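# Slide the door fully open without upsetting the table

## Task

Push the sliding door open to its furthest position and leave it there on its own; it must not be slammed open or shut, the coffee table must still be standing upright at the end, the robot must neither topple nor finish leaning, and nothing counts if only the robot's grip or push keeps it in place.

## Robot and tools

Robot: a Hello Robot Stretch 4, a single-arm mobile manipulator about 1.6 m tall. It has an omni-wheel base (rim within 0.23 m of the base origin), a lift that rides up a mast, a telescoping arm reaching forward, a three-joint wrist (yaw, pitch, roll) and a two-finger gripper. A loose object may occasionally get a short external shove.

Frames: the base frame sits on the floor below the base centre, x ahead, y to the left, z up. hand_pose is reported in it, for a point between the open fingertips; with all wrist joints at zero the hand axes line up with the base axes, and the printed position may be slightly off. The odometry frame is wherever the base frame was when the scene began; base_odometry heading runs -3.142 to 3.142, positive to the left, and counts wheel rotation only, so slipping shows up as motion.

execute_actions: argument actions is a list holding one action, or empty to just read state and images. An action has base, joints or both, plus optional pace and contact_limits; or it is {"end_of_arm": "enable_torque"} by itself, which re-powers any wrist or gripper motor that cut out, holding it where it is. The base and joint motions of one action start together and may finish at different times.
- base: exactly one key, each an offset from where the base last reported itself, not a pose. translate_m: drive straight, metres, forward positive, -2 to 2. strafe_m: slide sideways, metres, left positive, -2 to 2. rotate_rad: spin in place, radians, counter-clockwise (left) positive, -3.2 to 3.2.
- joints: absolute targets by name. lift_m 0 to 1.2 m; arm_m 0 to 0.55 m extension; wrist_yaw_rad -1.134 to 4.276 (0 ahead, positive left, 3.14 stowed back, above 3.4 the arm may block it); wrist_pitch_rad -1.117 to 4.259 (0 level, 1.57 pointing down); wrist_roll_rad -1.117 to 4.259 (0 fingers side by side at equal height, positive turns clockwise viewed from behind); gripper_m -0.038 to 0.141, the fingertip gap in metres, negative means squeezing together. Done tolerances: ±0.004 for lift, arm and gripper, ±0.02 yaw and roll, ±0.05 pitch. A target outside a joint's range is clipped and reported; any other bad value or unknown key rejects the whole call.
- pace: "slow", "default", "fast" or "max" (default if omitted). Base speed 0.1/0.3/0.4/0.6 m/s and turn 1/2/3/4 rad/s respectively, reduced when the lift starts above 0.2 (to 0.3 m/s and 1 rad/s at 1.2).
- contact_limits: only arm_m, 0 (gentlest) to 0.75 (firmest), default 0.5; how much force the arm may apply before halting.
- cameras: list from head_camera, head_left_camera, head_right_camera, wrist_camera, all; null/omitted/["all"] gives every one, [] gives none. No action may run past 15 s. Example: {"base": {"translate_m": 0.3}, "joints": {"gripper_m": 0.05}, "pace": "fast"}. At a scene's start, lift_m 0.4 together with wrist_yaw_rad 0 unfolds the wrist.

Cameras: head_camera on the mast top looks forward and downward (rotate the base to look around); head_left_camera and head_right_camera are fisheyes beside it, aimed more steeply down, showing the base and arm; wrist_camera looks along the fingers, fingertips near the bottom of its view.

wait: seconds 0 to 10; commands nothing new and returns the same as an empty execute_actions. zoom_image: camera plus region [x0, y0, x1, y1] in pixels of that camera's latest full image, origin top-left, at most 504 by 504. finished_scene: pass the current scene number; it ends the scene once the last command has been held and reports success. It is final, so only call it when the door stays fully open unaided.

Reading results: base_status and joint_status tell how each motion ended. done (for the base: wheels turned the commanded amount, slips included); off_target (stopped short, may still push); contact_stop_at_<key> (blocked by something; that part goes slack, a slack lift may sag and slack wheels may roll); limit_stop_at_<name>, e.g. own_body (about to hit itself, often with pitch below -0.2 and roll below -0.4 or above 4; moving away is allowed) or tilt (leaning over 6 degrees: lift, arm, wheels go slack and ignore commands until upright); time_out; torque_fault (a wrist or gripper motor overloaded and went limp; send enable_torque). After these stops the old target is dropped. Joints or base left out of an action may still be driving to an earlier target unseen. on_its_own lists what happened without being commanded; there "held at" is the held target, not the position. lidar_m: 12 distances in metres, 30-degree sectors starting straight ahead and going counter-clockwise (4th left, 7th behind, 10th right); "-" is nothing seen or closer than 0.25 m; it misses glass, thin legs and much behind. wrist_depth_mm: a 7 by 7 grid from top-left of median depths, 100 to 2000 mm. turned_by_wheels versus turned_by_imu differing by over about 0.1 rad suggests a collision or slip, adding that difference as heading error. base_tilt in degrees, forward and right positive, with a fixed bias up to about 1.5. motor_effort: percent of maximum, positive toward larger joint values, peak in brackets (noisy); for wheel_0, wheel_1, wheel_2 positive means turning right. Gripper readings and done do not prove an object is held; a firm grip shows as a gripper effort change.

Cautions: move the door gently with a low contact limit and modest pace so it is never slammed; keep clear of the coffee table so it stays upright; avoid strong steady pushes or pulls with a high gripper, and avoid driving or turning with over 1 kg held and arm_m beyond 0.2, which can tip the robot; do not jam the wrist against surfaces (torque faults); if fingertips catch on a surface below, raise the lift. The door must remain open after the robot lets go.

Each tool is called after "Emit:" as name(argument=value, ...) on one line, values as JSON.

## Session

Emit:
execute_actions(actions=[])

Scene clock: 0.00 s.
base_odometry: x=+0.000 y=+0.000 heading=+0.000 (m, m, rad; odometry frame)
turned_by_wheels: +0.000 (rad since the last result)
turned_by_imu: +0.000 (rad since the last result)
base_tilt: forward=+0.0 right=+0.1 (deg)
lidar_m: 0.79 0.80 1.33 1.89 1.96 1.66 0.84 0.91 1.25 1.83 1.17 0.80
base_status: not commanded
joint_positions: lift_m=+0.213 arm_m=-0.002 wrist_yaw_rad=+3.170 wrist_pitch_rad=-0.003 wrist_roll_rad=-0.007 gripper_m=+0.057
joint_status: not commanded
motor_effort: lift_m=+19 arm_m=+0 wrist_yaw_rad=-1 wrist_pitch_rad=-8 wrist_roll_rad=-4 gripper_m=-4 wheel_0=+0 wheel_1=-1 wheel_2=+1 (%)
hand_pose: x=-0.1218 y=+0.0792 z=+0.3921 quat_wxyz=(-0.014, +0.001, -0.003, +1.000) (m; base frame)
wrist_depth_mm: - 141 252 1138 1708 1618 1618 / - 114 140 1281 1708 1661 1661 / - 110 139 1708 1661 1661 1618 / - 121 152 1756 1661 1661 1618 / 141 1756 1756 1708 1661 1661 1618 / 213 1618 213 1397 196 1397 1308 / 211 1042 946 111 991 878 917
pictures: head_camera, head_left_camera, head_right_camera, wrist_camera
Images, in order (width x height): head_camera 420x560, head_left_camera 420x672, head_right_camera 420x672, wrist_camera 616x392.

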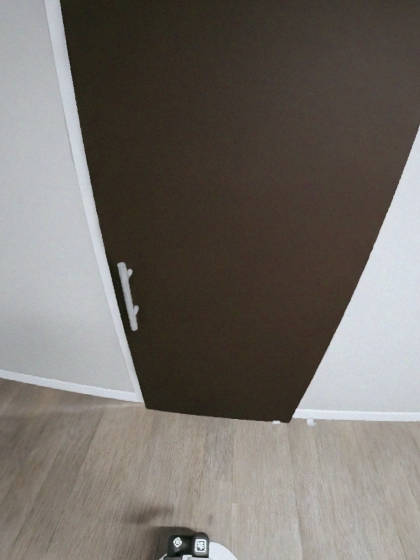

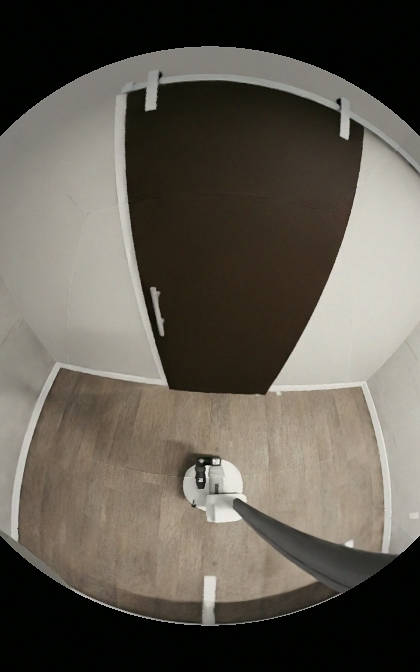

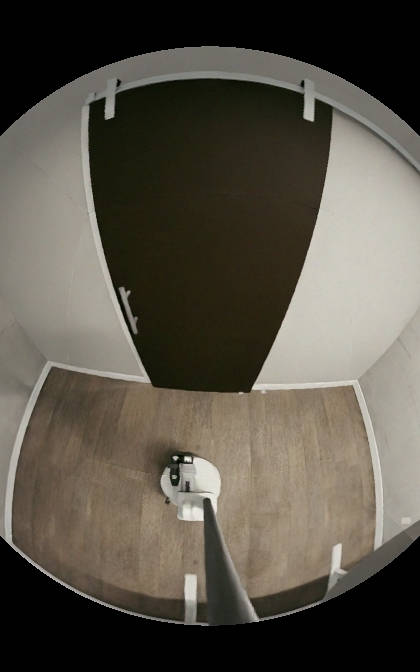

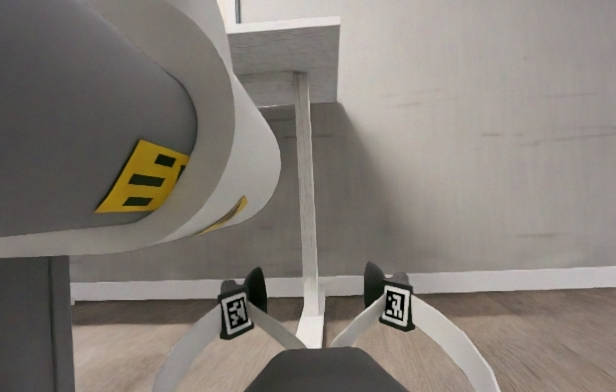

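Emit:
execute_actions(actions=[{"base":{"rotate_rad":-0.1},"joints":{"lift_m":0.75,"wrist_yaw_rad":0,"gripper_m":0.14}}], cameras=[])

Emit:
execute_actions(actions=[{"base":{"strafe_m":0.4}}])

Scene clock: 7.97 s.
base_odometry: x=+0.000 y=+0.000 heading=-0.100 (m, m, rad; odometry frame)
turned_by_wheels: -0.100 (rad since the last result)
turned_by_imu: -0.100 (rad since the last result)
base_tilt: forward=+0.0 right=+0.1 (deg)
lidar_m: 0.81 0.81 1.18 1.87 1.94 1.73 0.85 0.88 1.12 1.82 1.30 0.85
base_status: done
joint_positions: lift_m=+0.750 arm_m=-0.002 wrist_yaw_rad=+0.000 wrist_pitch_rad=-0.003 wrist_roll_rad=-0.007 gripper_m=+0.140
joint_status: all done
motor_effort: lift_m=+24(24) arm_m=+0(0) wrist_yaw_rad=-5(8) wrist_pitch_rad=-8(7) wrist_roll_rad=-3(4) gripper_m=-2(1) wheel_0=+2(4) wheel_1=+2(9) wheel_2=+1(4) (%)
hand_pose: x=+0.4576 y=-0.0873 z=+0.9286 quat_wxyz=(+1.000, -0.003, -0.001, +0.000) (m; base frame)
wrist_depth_mm: 585 585 591 591 597 609 668 / 580 585 591 591 597 603 661 / 580 580 591 597 597 609 668 / 574 580 585 591 597 603 668 / 574 580 580 585 591 591 661 / 574 574 585 591 591 213 661 / 574 574 580 111 591 597 661
pictures: none
No camera images: the call's "cameras" was empty. Leave "cameras" out to get every camera's image.

Scene clock: 10.63 s.
base_odometry: x=+0.040 y=+0.398 heading=-0.100 (m, m, rad; odometry frame)
turned_by_wheels: +0.000 (rad since the last result)
turned_by_imu: +0.001 (rad since the last result)
base_tilt: forward=-0.1 right=+0.1 (deg)
lidar_m: 0.71 0.87 1.16 1.49 1.53 1.73 1.48 0.93 1.20 2.23 1.17 0.83
base_status: done
joint_positions: lift_m=+0.750 arm_m=-0.002 wrist_yaw_rad=+0.000 wrist_pitch_rad=-0.003 wrist_roll_rad=-0.007 gripper_m=+0.140
joint_status: not commanded
motor_effort: lift_m=+23(24) arm_m=+0(0) wrist_yaw_rad=-1(3) wrist_pitch_rad=-6(6) wrist_roll_rad=-3(3) gripper_m=-3(3) wheel_0=-1(8) wheel_1=-2(11) wheel_2=+1(2) (%)
hand_pose: x=+0.4575 y=-0.0874 z=+0.9287 quat_wxyz=(+1.000, -0.003, -0.001, +0.000) (m; base frame)
wrist_depth_mm: 621 621 580 580 580 585 597 / 621 627 574 574 585 591 591 / 621 621 569 574 580 585 591 / 615 621 569 574 580 585 585 / 621 609 569 569 580 585 591 / 609 621 504 574 574 212 591 / 609 621 569 111 569 574 585
pictures: head_camera, head_left_camera, head_right_camera, wrist_camera
Images, in order (width x height): head_camera 420x560, head_left_camera 420x672, head_right_camera 420x672, wrist_camera 616x392.

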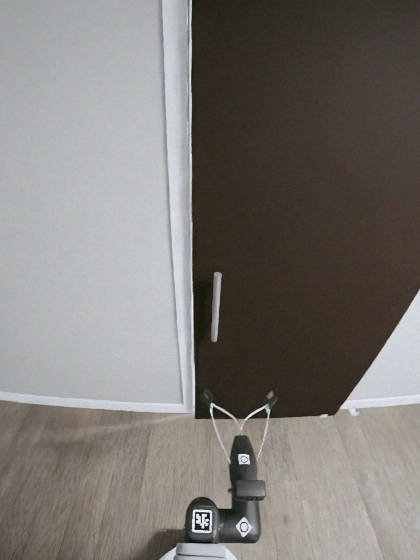

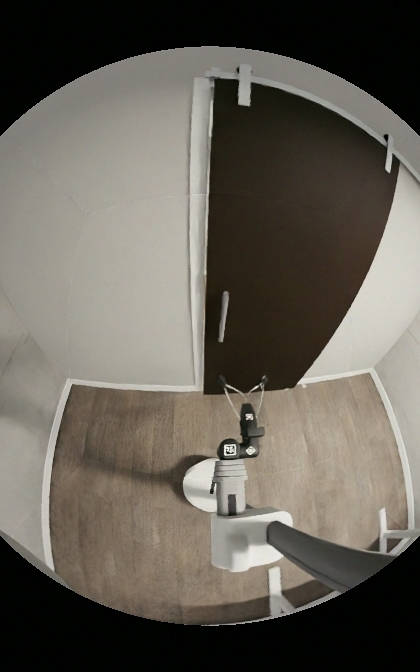

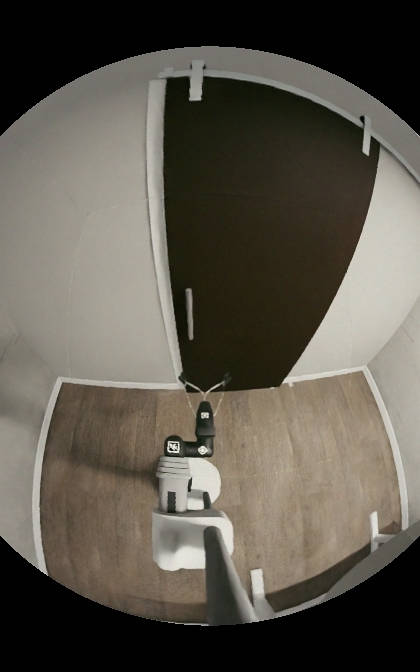

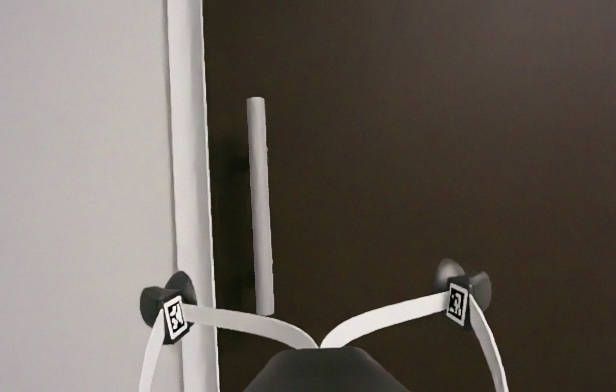

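Emit:
execute_actions(actions=[{"base":{"rotate_rad":0.03},"joints":{"lift_m":0.77}}], cameras=[])

Emit:
execute_actions(actions=[{"base":{"strafe_m":0.05},"joints":{"arm_m":0.1}}], cameras=[])

Emit:
execute_actions(actions=[{"base":{"translate_m":0.17}}], cameras=["wrist_camera","head_camera"])

Scene clock: 17.90 s.
base_odometry: x=+0.040 y=+0.398 heading=-0.070 (m, m, rad; odometry frame)
turned_by_wheels: +0.030 (rad since the last result)
turned_by_imu: +0.031 (rad since the last result)
base_tilt: forward=+0.0 right=+0.1 (deg)
lidar_m: 0.71 0.88 1.20 1.47 1.52 1.72 1.19 0.93 1.24 2.22 1.13 0.83
base_status: done
joint_positions: lift_m=+0.770 arm_m=-0.002 wrist_yaw_rad=+0.000 wrist_pitch_rad=-0.003 wrist_roll_rad=-0.007 gripper_m=+0.140
joint_status: all done
motor_effort: lift_m=+24(25) arm_m=+0(0) wrist_yaw_rad=-1(2) wrist_pitch_rad=-6(7) wrist_roll_rad=-2(3) gripper_m=-1(2) wheel_0=+0(3) wheel_1=+0(7) wheel_2=+1(3) (%)
hand_pose: x=+0.4575 y=-0.0874 z=+0.9486 quat_wxyz=(+1.000, -0.003, -0.001, +0.000) (m; base frame)
wrist_depth_mm: 634 634 574 580 574 585 574 / 627 627 615 574 574 574 574 / 621 627 609 574 569 574 574 / 627 621 615 569 574 569 574 / 621 627 609 569 574 569 574 / 627 621 569 574 569 213 569 / 621 621 603 111 574 564 569
pictures: none
No camera images: the call's "cameras" was empty. Leave "cameras" out to get every camera's image.

Scene clock: 19.20 s.
base_odometry: x=+0.043 y=+0.448 heading=-0.070 (m, m, rad; odometry frame)
turned_by_wheels: +0.000 (rad since the last result)
turned_by_imu: +0.000 (rad since the last result)
base_tilt: forward=+0.0 right=+0.2 (deg)
lidar_m: 0.73 0.88 1.21 1.43 1.46 1.72 1.49 0.95 1.23 2.28 1.14 0.83
base_status: done
joint_positions: lift_m=+0.770 arm_m=+0.099 wrist_yaw_rad=+0.000 wrist_pitch_rad=-0.003 wrist_roll_rad=-0.007 gripper_m=+0.140
joint_status: all done
motor_effort: lift_m=+24(24) arm_m=+7(6) wrist_yaw_rad=-3(0) wrist_pitch_rad=-7(7) wrist_roll_rad=-3(3) gripper_m=-2(1) wheel_0=+1(7) wheel_1=-1(6) wheel_2=+0(1) (%)
hand_pose: x=+0.5581 y=-0.0874 z=+0.9486 quat_wxyz=(+1.000, -0.003, -0.001, +0.000) (m; base frame)
wrist_depth_mm: 525 530 521 473 477 477 473 / 530 530 517 473 473 473 473 / 530 535 512 473 473 477 477 / 525 525 517 473 473 473 469 / 525 521 512 469 473 469 473 / 525 521 469 473 469 212 473 / 525 521 512 111 469 473 469
pictures: none
No camera images: the call's "cameras" was empty. Leave "cameras" out to get every camera's image.

Scene clock: 21.13 s.
base_odometry: x=+0.213 y=+0.436 heading=-0.070 (m, m, rad; odometry frame)
turned_by_wheels: +0.000 (rad since the last result)
turned_by_imu: +0.000 (rad since the last result)
base_tilt: forward=+0.0 right=+0.1 (deg)
lidar_m: 0.56 0.70 0.96 1.45 1.48 1.90 1.51 1.11 1.48 2.27 0.91 0.63
base_status: done
joint_positions: lift_m=+0.770 arm_m=+0.099 wrist_yaw_rad=+0.000 wrist_pitch_rad=-0.003 wrist_roll_rad=-0.007 gripper_m=+0.140
joint_status: not commanded
motor_effort: lift_m=+24(24) arm_m=+7(7) wrist_yaw_rad=-1(1) wrist_pitch_rad=-7(7) wrist_roll_rad=-3(3) gripper_m=-1(1) wheel_0=+0(5) wheel_1=+1(2) wheel_2=+0(6) (%)
hand_pose: x=+0.5582 y=-0.0874 z=+0.9486 quat_wxyz=(+1.000, -0.003, -0.001, +0.000) (m; base frame)
wrist_depth_mm: 359 359 304 303 304 306 304 / 359 359 304 304 306 306 304 / 359 359 301 303 303 303 304 / 357 357 303 301 303 304 304 / 355 357 303 301 303 303 303 / 357 355 300 237 301 212 303 / 353 355 301 111 301 301 303
pictures: head_camera, wrist_camera
Images, in order (width x height): head_camera 420x560, wrist_camera 616x392.

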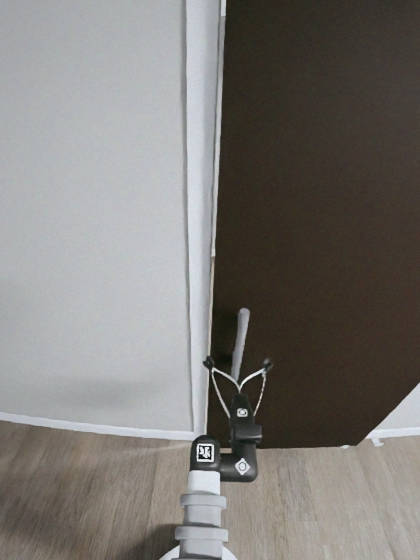

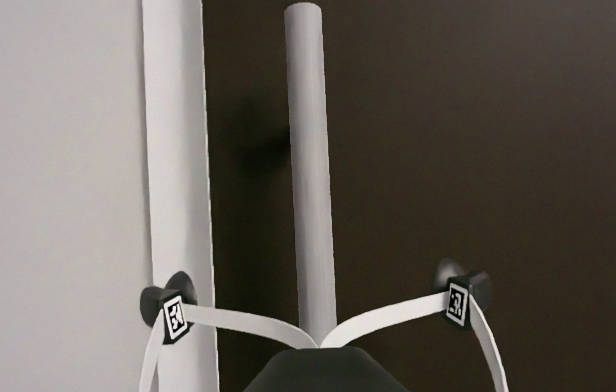

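Emit:
execute_actions(actions=[{"joints":{"arm_m":0.11,"gripper_m":0.0}}], cameras=["wrist_camera"])

Emit:
execute_actions(actions=[{"base":{"strafe_m":-0.15},"pace":"slow"}])

Scene clock: 26.70 s.
base_odometry: x=+0.213 y=+0.436 heading=-0.070 (m, m, rad; odometry frame)
turned_by_wheels: +0.000 (rad since the last result)
turned_by_imu: +0.001 (rad since the last result)
base_tilt: forward=+0.0 right=+0.1 (deg)
lidar_m: 0.56 0.70 0.96 1.44 1.47 1.89 1.51 1.12 1.47 2.28 0.90 0.64
base_status: not commanded
joint_positions: lift_m=+0.770 arm_m=+0.109 wrist_yaw_rad=+0.000 wrist_pitch_rad=-0.003 wrist_roll_rad=-0.007 gripper_m=+0.000
joint_status: all done
motor_effort: lift_m=+24(24) arm_m=+6(8) wrist_yaw_rad=-1(0) wrist_pitch_rad=-7(6) wrist_roll_rad=-3(3) gripper_m=-14(16) wheel_0=+0(0) wheel_1=+1(1) wheel_2=+0(0) (%)
hand_pose: x=+0.5683 y=-0.0874 z=+0.9486 quat_wxyz=(+1.000, -0.003, -0.001, +0.000) (m; base frame)
wrist_depth_mm: 349 347 291 291 293 293 293 / 347 349 290 293 293 293 293 / 347 349 290 290 293 291 291 / 347 347 290 290 290 291 293 / 345 347 290 229 290 291 290 / 345 345 289 214 186 290 291 / 345 345 287 111 290 289 289
pictures: wrist_camera
Images, in order (width x height): wrist_camera 616x392.

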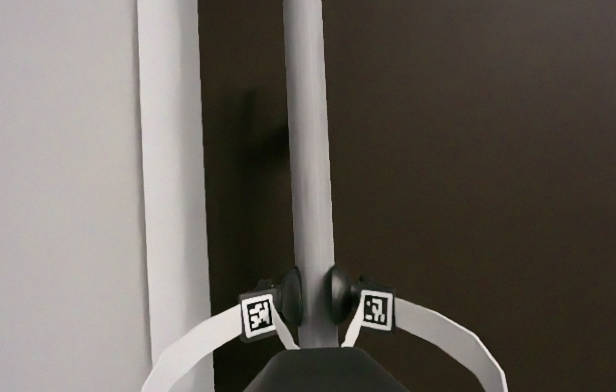

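Scene clock: 29.33 s.
base_odometry: x=+0.203 y=+0.286 heading=-0.070 (m, m, rad; odometry frame)
turned_by_wheels: +0.000 (rad since the last result)
turned_by_imu: +0.001 (rad since the last result)
base_tilt: forward=+0.0 right=+0.1 (deg)
lidar_m: 0.55 0.69 0.98 1.60 1.65 1.90 1.07 1.09 1.44 2.12 0.90 0.64
base_status: done
joint_positions: lift_m=+0.770 arm_m=+0.109 wrist_yaw_rad=+0.001 wrist_pitch_rad=-0.003 wrist_roll_rad=-0.007 gripper_m=+0.000
joint_status: not commanded
motor_effort: lift_m=+24(24) arm_m=+6(6) wrist_yaw_rad=-2(40) wrist_pitch_rad=-6(7) wrist_roll_rad=-3(4) gripper_m=-15(17) wheel_0=+0(13) wheel_1=-1(5) wheel_2=+2(6) (%)
hand_pose: x=+0.5684 y=-0.0873 z=+0.9486 quat_wxyz=(+1.000, -0.003, -0.001, +0.000) (m; base frame)
wrist_depth_mm: 347 - 293 293 294 294 294 / 343 - 293 293 294 294 294 / 343 - 291 291 293 294 293 / 342 - 291 291 291 291 293 / 340 - 290 231 291 293 293 / 338 - 290 212 186 291 291 / 334 433 290 111 290 290 290
pictures: head_camera, head_left_camera, head_right_camera, wrist_camera
Images, in order (width x height): head_camera 420x560, head_left_camera 420x672, head_right_camera 420x672, wrist_camera 616x392.

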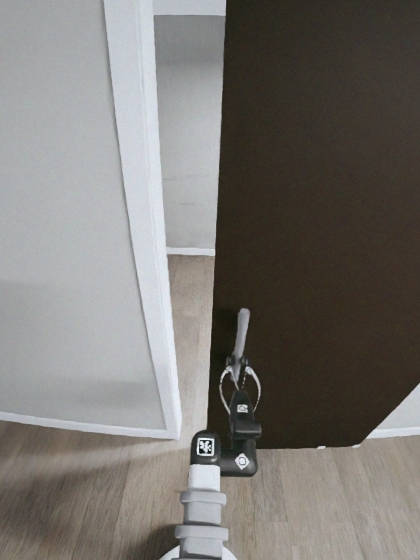

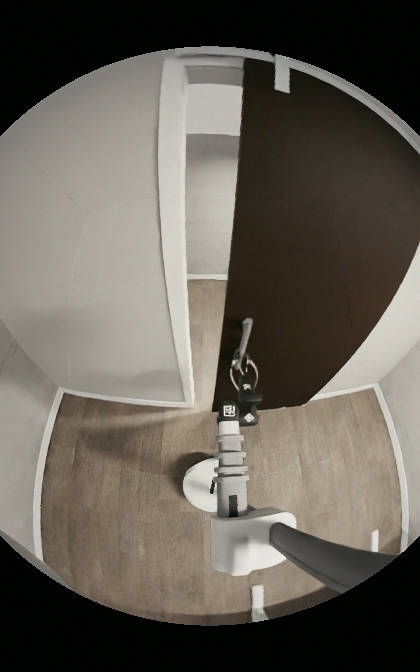

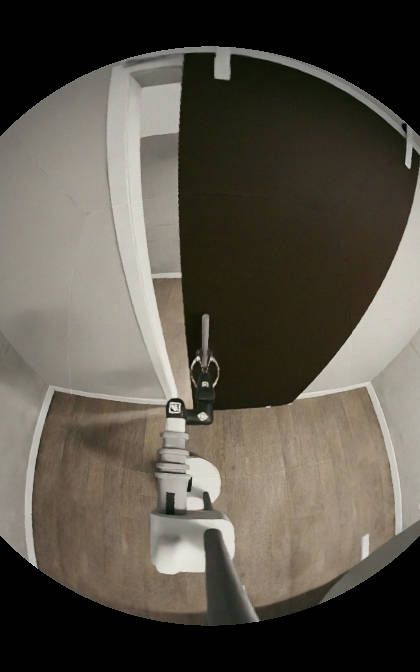

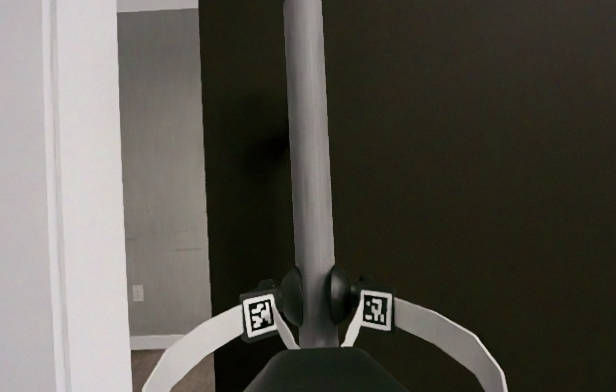

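Emit:
execute_actions(actions=[{"base":{"strafe_m":-0.52},"pace":"slow"}])

Scene clock: 37.50 s.
base_odometry: x=+0.167 y=-0.232 heading=-0.070 (m, m, rad; odometry frame)
turned_by_wheels: +0.000 (rad since the last result)
turned_by_imu: +0.003 (rad since the last result)
base_tilt: forward=+0.0 right=+0.1 (deg)
lidar_m: 0.56 0.97 0.94 2.12 2.18 1.10 1.05 1.08 1.43 1.60 0.90 0.65
base_status: done
joint_positions: lift_m=+0.770 arm_m=+0.109 wrist_yaw_rad=+0.001 wrist_pitch_rad=-0.003 wrist_roll_rad=-0.007 gripper_m=+0.000
joint_status: not commanded
motor_effort: lift_m=+24(24) arm_m=+6(6) wrist_yaw_rad=-1(40) wrist_pitch_rad=-6(7) wrist_roll_rad=-4(3) gripper_m=-13(13) wheel_0=+1(14) wheel_1=-2(1) wheel_2=+2(6) (%)
hand_pose: x=+0.5684 y=-0.0873 z=+0.9486 quat_wxyz=(+1.000, -0.003, -0.001, +0.000) (m; base frame)
wrist_depth_mm: - - 298 298 298 298 300 / - - 298 298 298 300 298 / - - 297 297 296 297 297 / - - 296 297 297 297 297 / - - 296 238 296 297 297 / - - 296 210 188 296 296 / - - 294 111 294 293 296
pictures: head_camera, head_left_camera, head_right_camera, wrist_camera
Images, in order (width x height): head_camera 420x560, head_left_camera 420x672, head_right_camera 420x672, wrist_camera 616x392.

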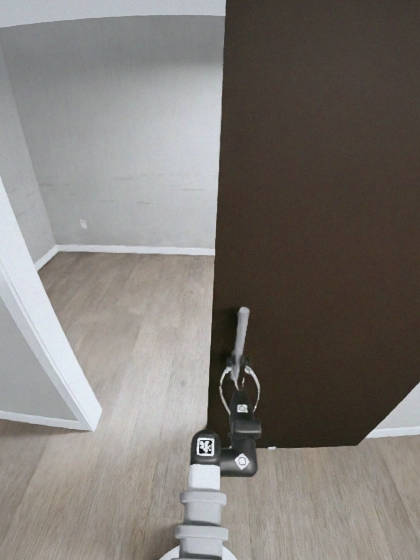

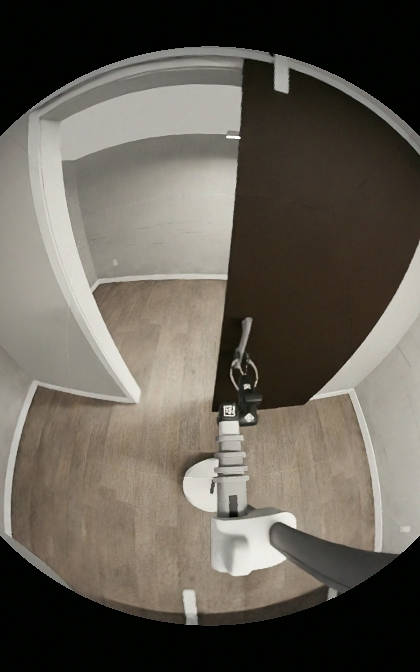

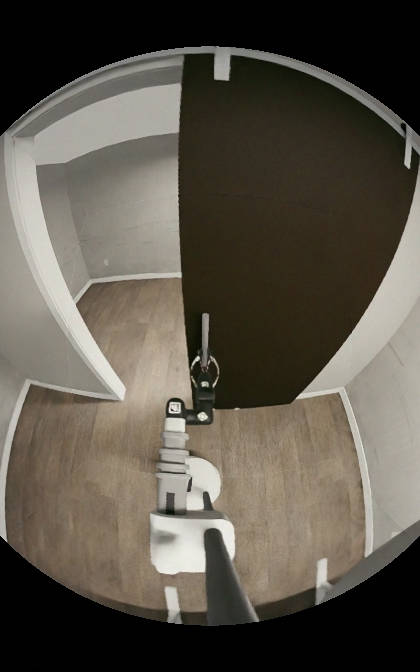

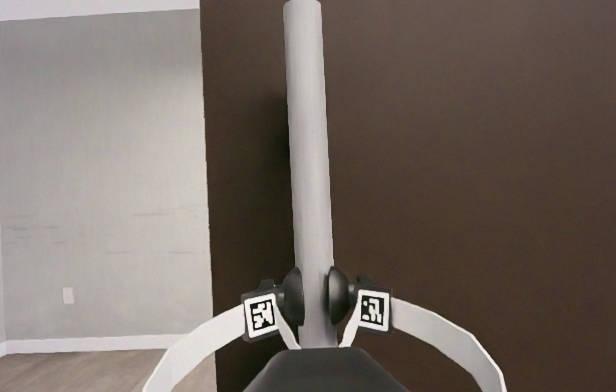

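Emit:
execute_actions(actions=[{"base":{"strafe_m":-0.11},"joints":{"arm_m":0.118},"pace":"slow"}])

Emit:
zoom_image(camera="head_right_camera", region=[300,60,420,260])

Scene clock: 45.80 s.
base_odometry: x=+0.159 y=-0.342 heading=-0.070 (m, m, rad; odometry frame)
turned_by_wheels: +0.000 (rad since the last result)
turned_by_imu: +0.001 (rad since the last result)
base_tilt: forward=-0.1 right=+0.1 (deg)
lidar_m: 0.56 1.11 1.03 2.24 2.31 1.10 1.02 1.08 1.41 1.48 0.90 0.65
base_status: done
joint_positions: lift_m=+0.770 arm_m=+0.117 wrist_yaw_rad=-0.004 wrist_pitch_rad=-0.003 wrist_roll_rad=-0.007 gripper_m=+0.000
joint_status: all done
motor_effort: lift_m=+24(24) arm_m=+7(12) wrist_yaw_rad=+10(38) wrist_pitch_rad=-7(7) wrist_roll_rad=-3(3) gripper_m=-13(14) wheel_0=+1(16) wheel_1=-1(0) wheel_2=-3(2) (%)
hand_pose: x=+0.5758 y=-0.0887 z=+0.9486 quat_wxyz=(+1.000, -0.003, -0.001, -0.002) (m; base frame)
wrist_depth_mm: - - 294 294 294 296 296 / - - 293 294 296 296 296 / - - 293 294 294 296 294 / - - 293 293 293 294 296 / - - 293 235 293 293 294 / - - 291 223 187 293 294 / - - 291 111 291 293 293
pictures: head_camera, head_left_camera, head_right_camera, wrist_camera
Images, in order (width x height): head_camera 420x560, head_left_camera 420x672, head_right_camera 420x672, wrist_camera 616x392.

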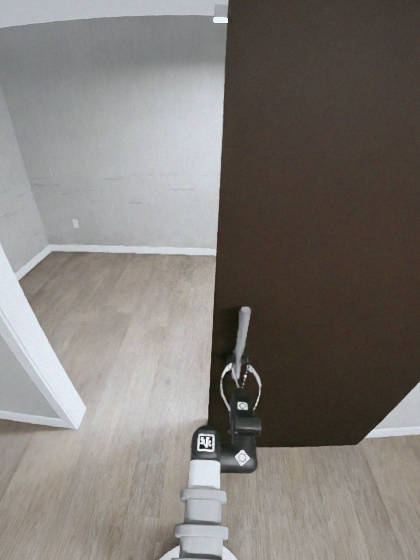

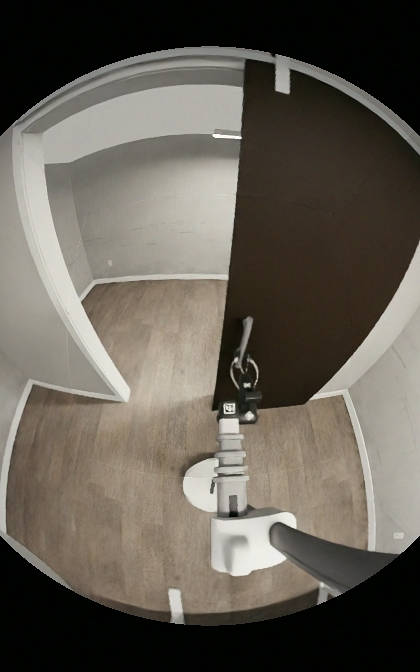

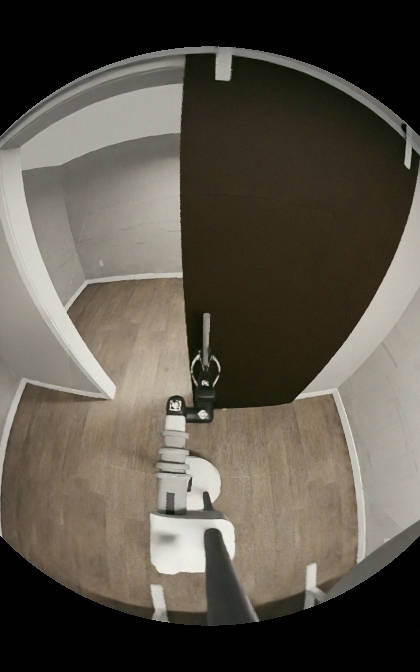

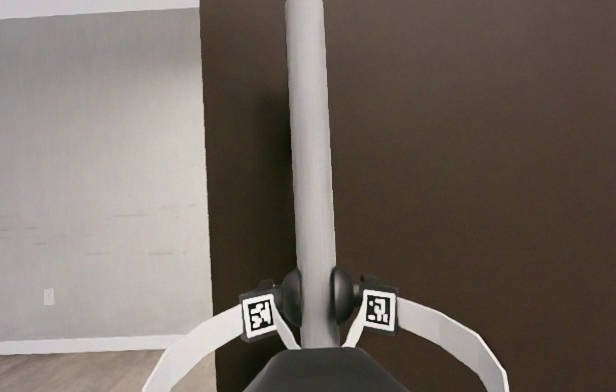

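Region (300, 60, 420, 260) of head_right_camera's 420x672 image, scaled by 2.520, with more detail than that image has; it fills the left 302 columns of this view, and the rest is white.

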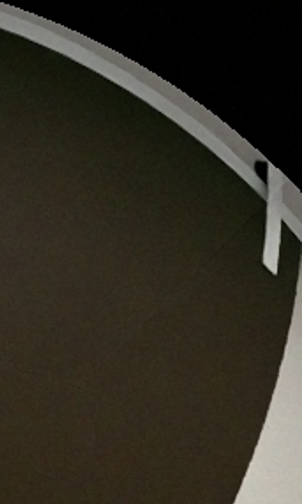

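Emit:
execute_actions(actions=[{"base":{"strafe_m":-0.04},"pace":"slow"}], cameras=["wrist_camera"])

Scene clock: 51.37 s.
base_odometry: x=+0.156 y=-0.382 heading=-0.070 (m, m, rad; odometry frame)
turned_by_wheels: +0.000 (rad since the last result)
turned_by_imu: +0.001 (rad since the last result)
base_tilt: forward=+0.0 right=+0.2 (deg)
lidar_m: 0.57 3.02 1.07 2.27 2.33 1.08 1.02 1.07 1.42 1.43 0.93 0.65
base_status: done
joint_positions: lift_m=+0.770 arm_m=+0.117 wrist_yaw_rad=-0.004 wrist_pitch_rad=-0.003 wrist_roll_rad=-0.007 gripper_m=+0.000
joint_status: not commanded
motor_effort: lift_m=+24(24) arm_m=+7(7) wrist_yaw_rad=+9(34) wrist_pitch_rad=-5(7) wrist_roll_rad=-4(4) gripper_m=-13(15) wheel_0=-2(12) wheel_1=-2(2) wheel_2=-2(3) (%)
hand_pose: x=+0.5758 y=-0.0885 z=+0.9486 quat_wxyz=(+1.000, -0.003, -0.001, -0.002) (m; base frame)
wrist_depth_mm: - - 293 294 294 296 297 / - - 293 294 294 296 297 / - - 293 294 294 296 296 / - - 293 293 293 294 293 / - - 293 232 293 294 294 / - - 291 223 185 293 293 / - - 291 111 291 293 293
pictures: wrist_camera
Images, in order (width x height): wrist_camera 616x392.

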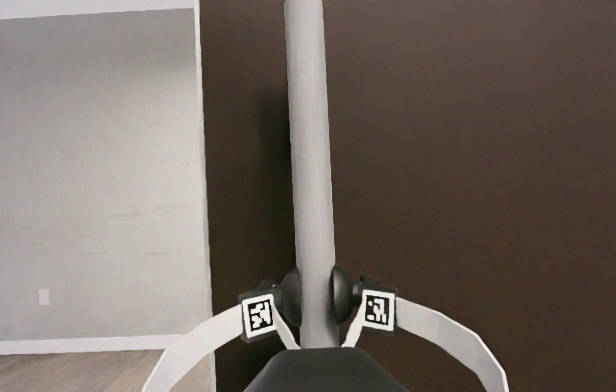

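Emit:
execute_actions(actions=[{"base":{"strafe_m":-0.035},"pace":"slow"}], cameras=["wrist_camera"])

Scene clock: 64.03 s.
base_odometry: x=+0.154 y=-0.417 heading=-0.071 (m, m, rad; odometry frame)
turned_by_wheels: +0.000 (rad since the last result)
turned_by_imu: +0.001 (rad since the last result)
base_tilt: forward=+0.0 right=+0.2 (deg)
lidar_m: 0.55 3.05 1.11 2.32 2.36 1.09 1.02 1.07 1.43 1.42 0.90 0.65
base_status: done
joint_positions: lift_m=+0.770 arm_m=+0.117 wrist_yaw_rad=-0.005 wrist_pitch_rad=-0.003 wrist_roll_rad=-0.007 gripper_m=+0.000
joint_status: not commanded
motor_effort: lift_m=+24(24) arm_m=+7(7) wrist_yaw_rad=+13(34) wrist_pitch_rad=-6(7) wrist_roll_rad=-3(2) gripper_m=-14(15) wheel_0=-1(10) wheel_1=-1(5) wheel_2=-2(2) (%)
hand_pose: x=+0.5757 y=-0.0890 z=+0.9486 quat_wxyz=(+1.000, -0.003, -0.001, -0.003) (m; base frame)
wrist_depth_mm: - - 296 296 296 297 297 / - - 294 294 296 296 297 / - - 293 293 294 296 296 / - - 293 294 296 294 294 / - - 291 290 294 296 296 / - - 293 218 187 294 296 / - - 291 111 293 293 294
pictures: wrist_camera
Images, in order (width x height): wrist_camera 616x392.

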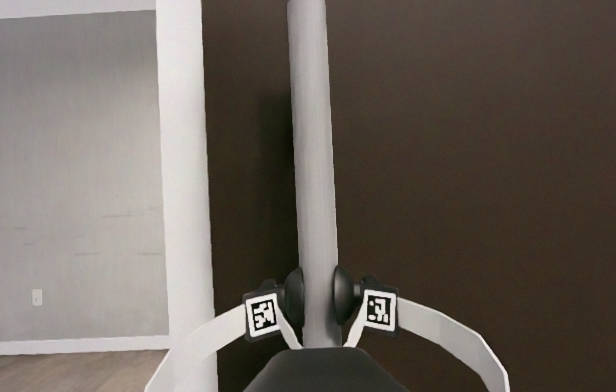

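Emit:
execute_actions(actions=[{"base":{"strafe_m":-0.03},"pace":"slow"}], cameras=["wrist_camera"])

Scene clock: 68.67 s.
base_odometry: x=+0.152 y=-0.447 heading=-0.071 (m, m, rad; odometry frame)
turned_by_wheels: +0.000 (rad since the last result)
turned_by_imu: +0.001 (rad since the last result)
base_tilt: forward=-0.1 right=+0.2 (deg)
lidar_m: 0.57 3.04 1.10 2.34 2.40 1.08 1.02 1.06 1.44 1.38 0.89 0.65
base_status: done
joint_positions: lift_m=+0.770 arm_m=+0.117 wrist_yaw_rad=-0.005 wrist_pitch_rad=-0.003 wrist_roll_rad=-0.007 gripper_m=+0.000
joint_status: not commanded
motor_effort: lift_m=+24(24) arm_m=+7(7) wrist_yaw_rad=+11(31) wrist_pitch_rad=-7(6) wrist_roll_rad=-4(3) gripper_m=-15(14) wheel_0=+0(11) wheel_1=-1(4) wheel_2=-1(3) (%)
hand_pose: x=+0.5758 y=-0.0887 z=+0.9486 quat_wxyz=(+1.000, -0.003, -0.001, -0.002) (m; base frame)
wrist_depth_mm: - 340 294 294 296 296 297 / - 338 294 293 296 296 296 / - 338 294 293 294 296 296 / - 334 293 235 293 296 296 / - - 293 293 293 294 296 / - - 293 218 186 294 294 / - - 291 111 293 293 294
pictures: wrist_camera
Images, in order (width x height): wrist_camera 616x392.

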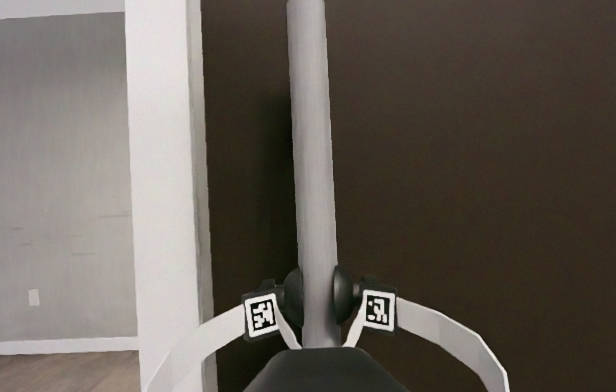

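Emit:
execute_actions(actions=[{"base":{"strafe_m":-0.03},"pace":"slow"}], cameras=["wrist_camera"])

Scene clock: 73.67 s.
base_odometry: x=+0.150 y=-0.477 heading=-0.071 (m, m, rad; odometry frame)
turned_by_wheels: +0.000 (rad since the last result)
turned_by_imu: +0.001 (rad since the last result)
base_tilt: forward=+0.0 right=+0.1 (deg)
lidar_m: 0.58 3.05 1.14 2.37 2.44 1.09 1.03 1.06 1.42 1.35 0.92 0.66
base_status: done
joint_positions: lift_m=+0.770 arm_m=+0.117 wrist_yaw_rad=-0.004 wrist_pitch_rad=-0.003 wrist_roll_rad=-0.007 gripper_m=+0.000
joint_status: not commanded
motor_effort: lift_m=+24(24) arm_m=+7(7) wrist_yaw_rad=+10(29) wrist_pitch_rad=-9(6) wrist_roll_rad=-2(3) gripper_m=-13(16) wheel_0=+0(10) wheel_1=-1(6) wheel_2=-1(6) (%)
hand_pose: x=+0.5758 y=-0.0887 z=+0.9486 quat_wxyz=(+1.000, -0.003, -0.001, -0.002) (m; base frame)
wrist_depth_mm: - 338 294 296 296 297 297 / - 338 294 293 296 297 297 / - 336 293 294 296 297 296 / - 334 293 236 296 294 296 / - 336 293 291 293 294 294 / - 334 291 219 185 293 294 / - 334 290 111 291 293 294
pictures: wrist_camera
Images, in order (width x height): wrist_camera 616x392.

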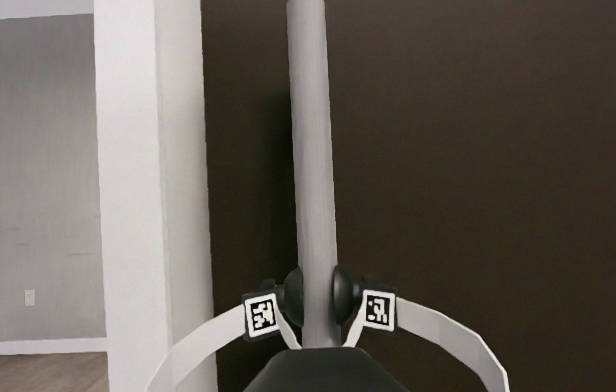

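Emit:
execute_actions(actions=[{"base":{"strafe_m":-0.03},"pace":"slow"}], cameras=["wrist_camera","head_right_camera"])

Scene clock: 78.90 s.
base_odometry: x=+0.148 y=-0.506 heading=-0.070 (m, m, rad; odometry frame)
turned_by_wheels: +0.001 (rad since the last result)
turned_by_imu: +0.002 (rad since the last result)
base_tilt: forward=+0.0 right=+0.1 (deg)
lidar_m: 0.56 3.04 1.16 2.39 2.46 1.07 1.03 1.06 1.40 1.31 0.92 0.64
base_status: done
joint_positions: lift_m=+0.770 arm_m=+0.117 wrist_yaw_rad=+0.005 wrist_pitch_rad=-0.003 wrist_roll_rad=-0.007 gripper_m=+0.000
joint_status: not commanded
on_its_own: wrist_yaw_rad is at rest, and its effort (-17) is outside its rest range (-13 to +13)
motor_effort: lift_m=+24(24) arm_m=+7(7) wrist_yaw_rad=-17(30) wrist_pitch_rad=-6(6) wrist_roll_rad=-5(4) gripper_m=-15(14) wheel_0=+6(9) wheel_1=+0(6) wheel_2=+3(4) (%)
hand_pose: x=+0.5766 y=-0.0860 z=+0.9486 quat_wxyz=(+1.000, -0.003, -0.001, +0.002) (m; base frame)
wrist_depth_mm: - 340 294 294 293 296 293 / - 338 294 294 294 293 291 / - 336 294 291 293 294 293 / - 338 293 293 293 293 293 / - 338 293 293 293 291 291 / - 336 204 212 189 291 291 / - 334 291 111 291 291 291
pictures: head_right_camera, wrist_camera
Images, in order (width x height): head_right_camera 420x672, wrist_camera 616x392.

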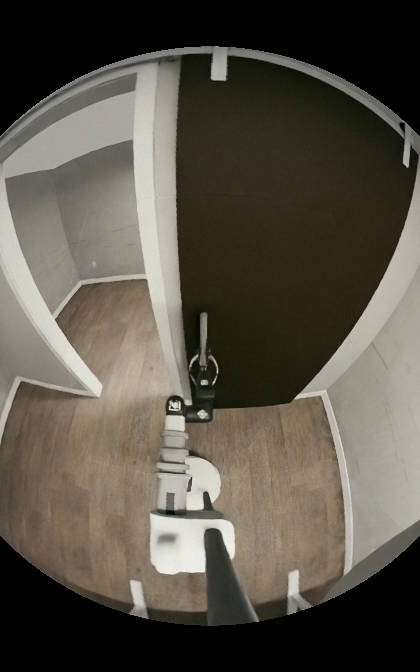

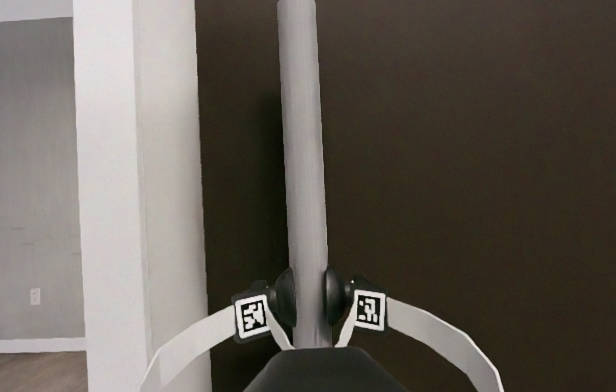

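Emit:
execute_actions(actions=[{"base":{"strafe_m":-0.012},"pace":"slow"}], cameras=["wrist_camera"])

Emit:
execute_actions(actions=[{"joints":{"gripper_m":0.12}}], cameras=["wrist_camera"])

Scene clock: 84.77 s.
base_odometry: x=+0.147 y=-0.518 heading=-0.069 (m, m, rad; odometry frame)
turned_by_wheels: +0.001 (rad since the last result)
turned_by_imu: +0.002 (rad since the last result)
base_tilt: forward=-0.1 right=+0.2 (deg)
lidar_m: 0.54 3.03 1.16 2.41 2.48 1.06 1.03 1.06 1.37 1.30 0.91 0.65
base_status: done
joint_positions: lift_m=+0.770 arm_m=+0.117 wrist_yaw_rad=+0.013 wrist_pitch_rad=-0.003 wrist_roll_rad=-0.007 gripper_m=+0.000
joint_status: not commanded
on_its_own: wrist_yaw_rad is at rest, and its effort (-40) is outside its rest range (-13 to +13)
motor_effort: lift_m=+24(24) arm_m=+7(6) wrist_yaw_rad=-40(37) wrist_pitch_rad=-7(6) wrist_roll_rad=-4(3) gripper_m=-13(15) wheel_0=+10(9) wheel_1=+1(2) wheel_2=+5(3) (%)
hand_pose: x=+0.5773 y=-0.0838 z=+0.9486 quat_wxyz=(+1.000, -0.003, -0.001, +0.006) (m; base frame)
wrist_depth_mm: - 347 294 293 290 290 289 / - 342 294 293 291 290 289 / - 340 294 293 290 290 289 / - 340 294 291 290 289 287 / - 340 293 290 289 286 287 / - 338 193 222 190 290 286 / - 336 293 111 289 287 286
pictures: wrist_camera
Images, in order (width x height): wrist_camera 616x392.

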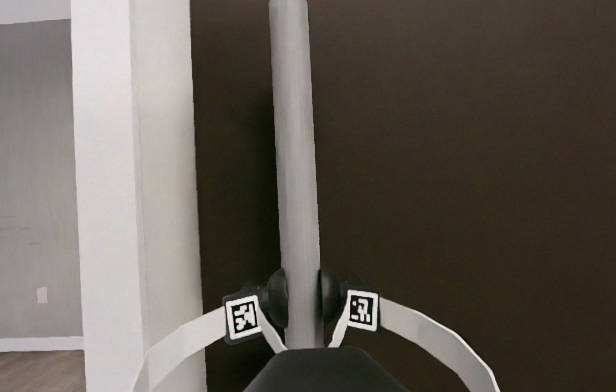

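Scene clock: 86.83 s.
base_odometry: x=+0.147 y=-0.518 heading=-0.070 (m, m, rad; odometry frame)
turned_by_wheels: -0.001 (rad since the last result)
turned_by_imu: -0.001 (rad since the last result)
base_tilt: forward=-0.1 right=+0.2 (deg)
lidar_m: 0.56 3.03 1.17 2.42 2.49 1.07 1.02 1.04 1.37 1.32 0.93 0.66
base_status: not commanded
joint_positions: lift_m=+0.770 arm_m=+0.117 wrist_yaw_rad=+0.000 wrist_pitch_rad=-0.003 wrist_roll_rad=-0.007 gripper_m=+0.120
joint_status: all done
motor_effort: lift_m=+24(24) arm_m=+7(7) wrist_yaw_rad=-3(38) wrist_pitch_rad=-7(7) wrist_roll_rad=-3(5) gripper_m=+0(13) wheel_0=+3(10) wheel_1=+0(1) wheel_2=+1(5) (%)
hand_pose: x=+0.5762 y=-0.0873 z=+0.9486 quat_wxyz=(+1.000, -0.003, -0.001, +0.000) (m; base frame)
wrist_depth_mm: - 351 296 294 296 296 296 / - 351 294 296 294 297 296 / - 351 294 294 294 294 294 / - 349 294 294 294 294 296 / - 349 293 293 293 293 294 / - 336 214 291 294 293 291 / - 334 293 111 291 293 293
pictures: wrist_camera
Images, in order (width x height): wrist_camera 616x392.

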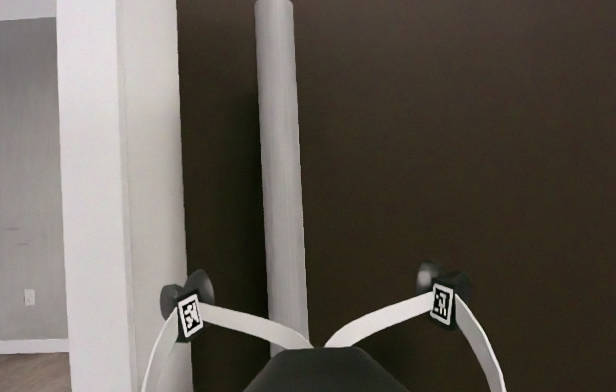

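Emit:
finished_scene(scene=1)

The scene is finished: the task was done.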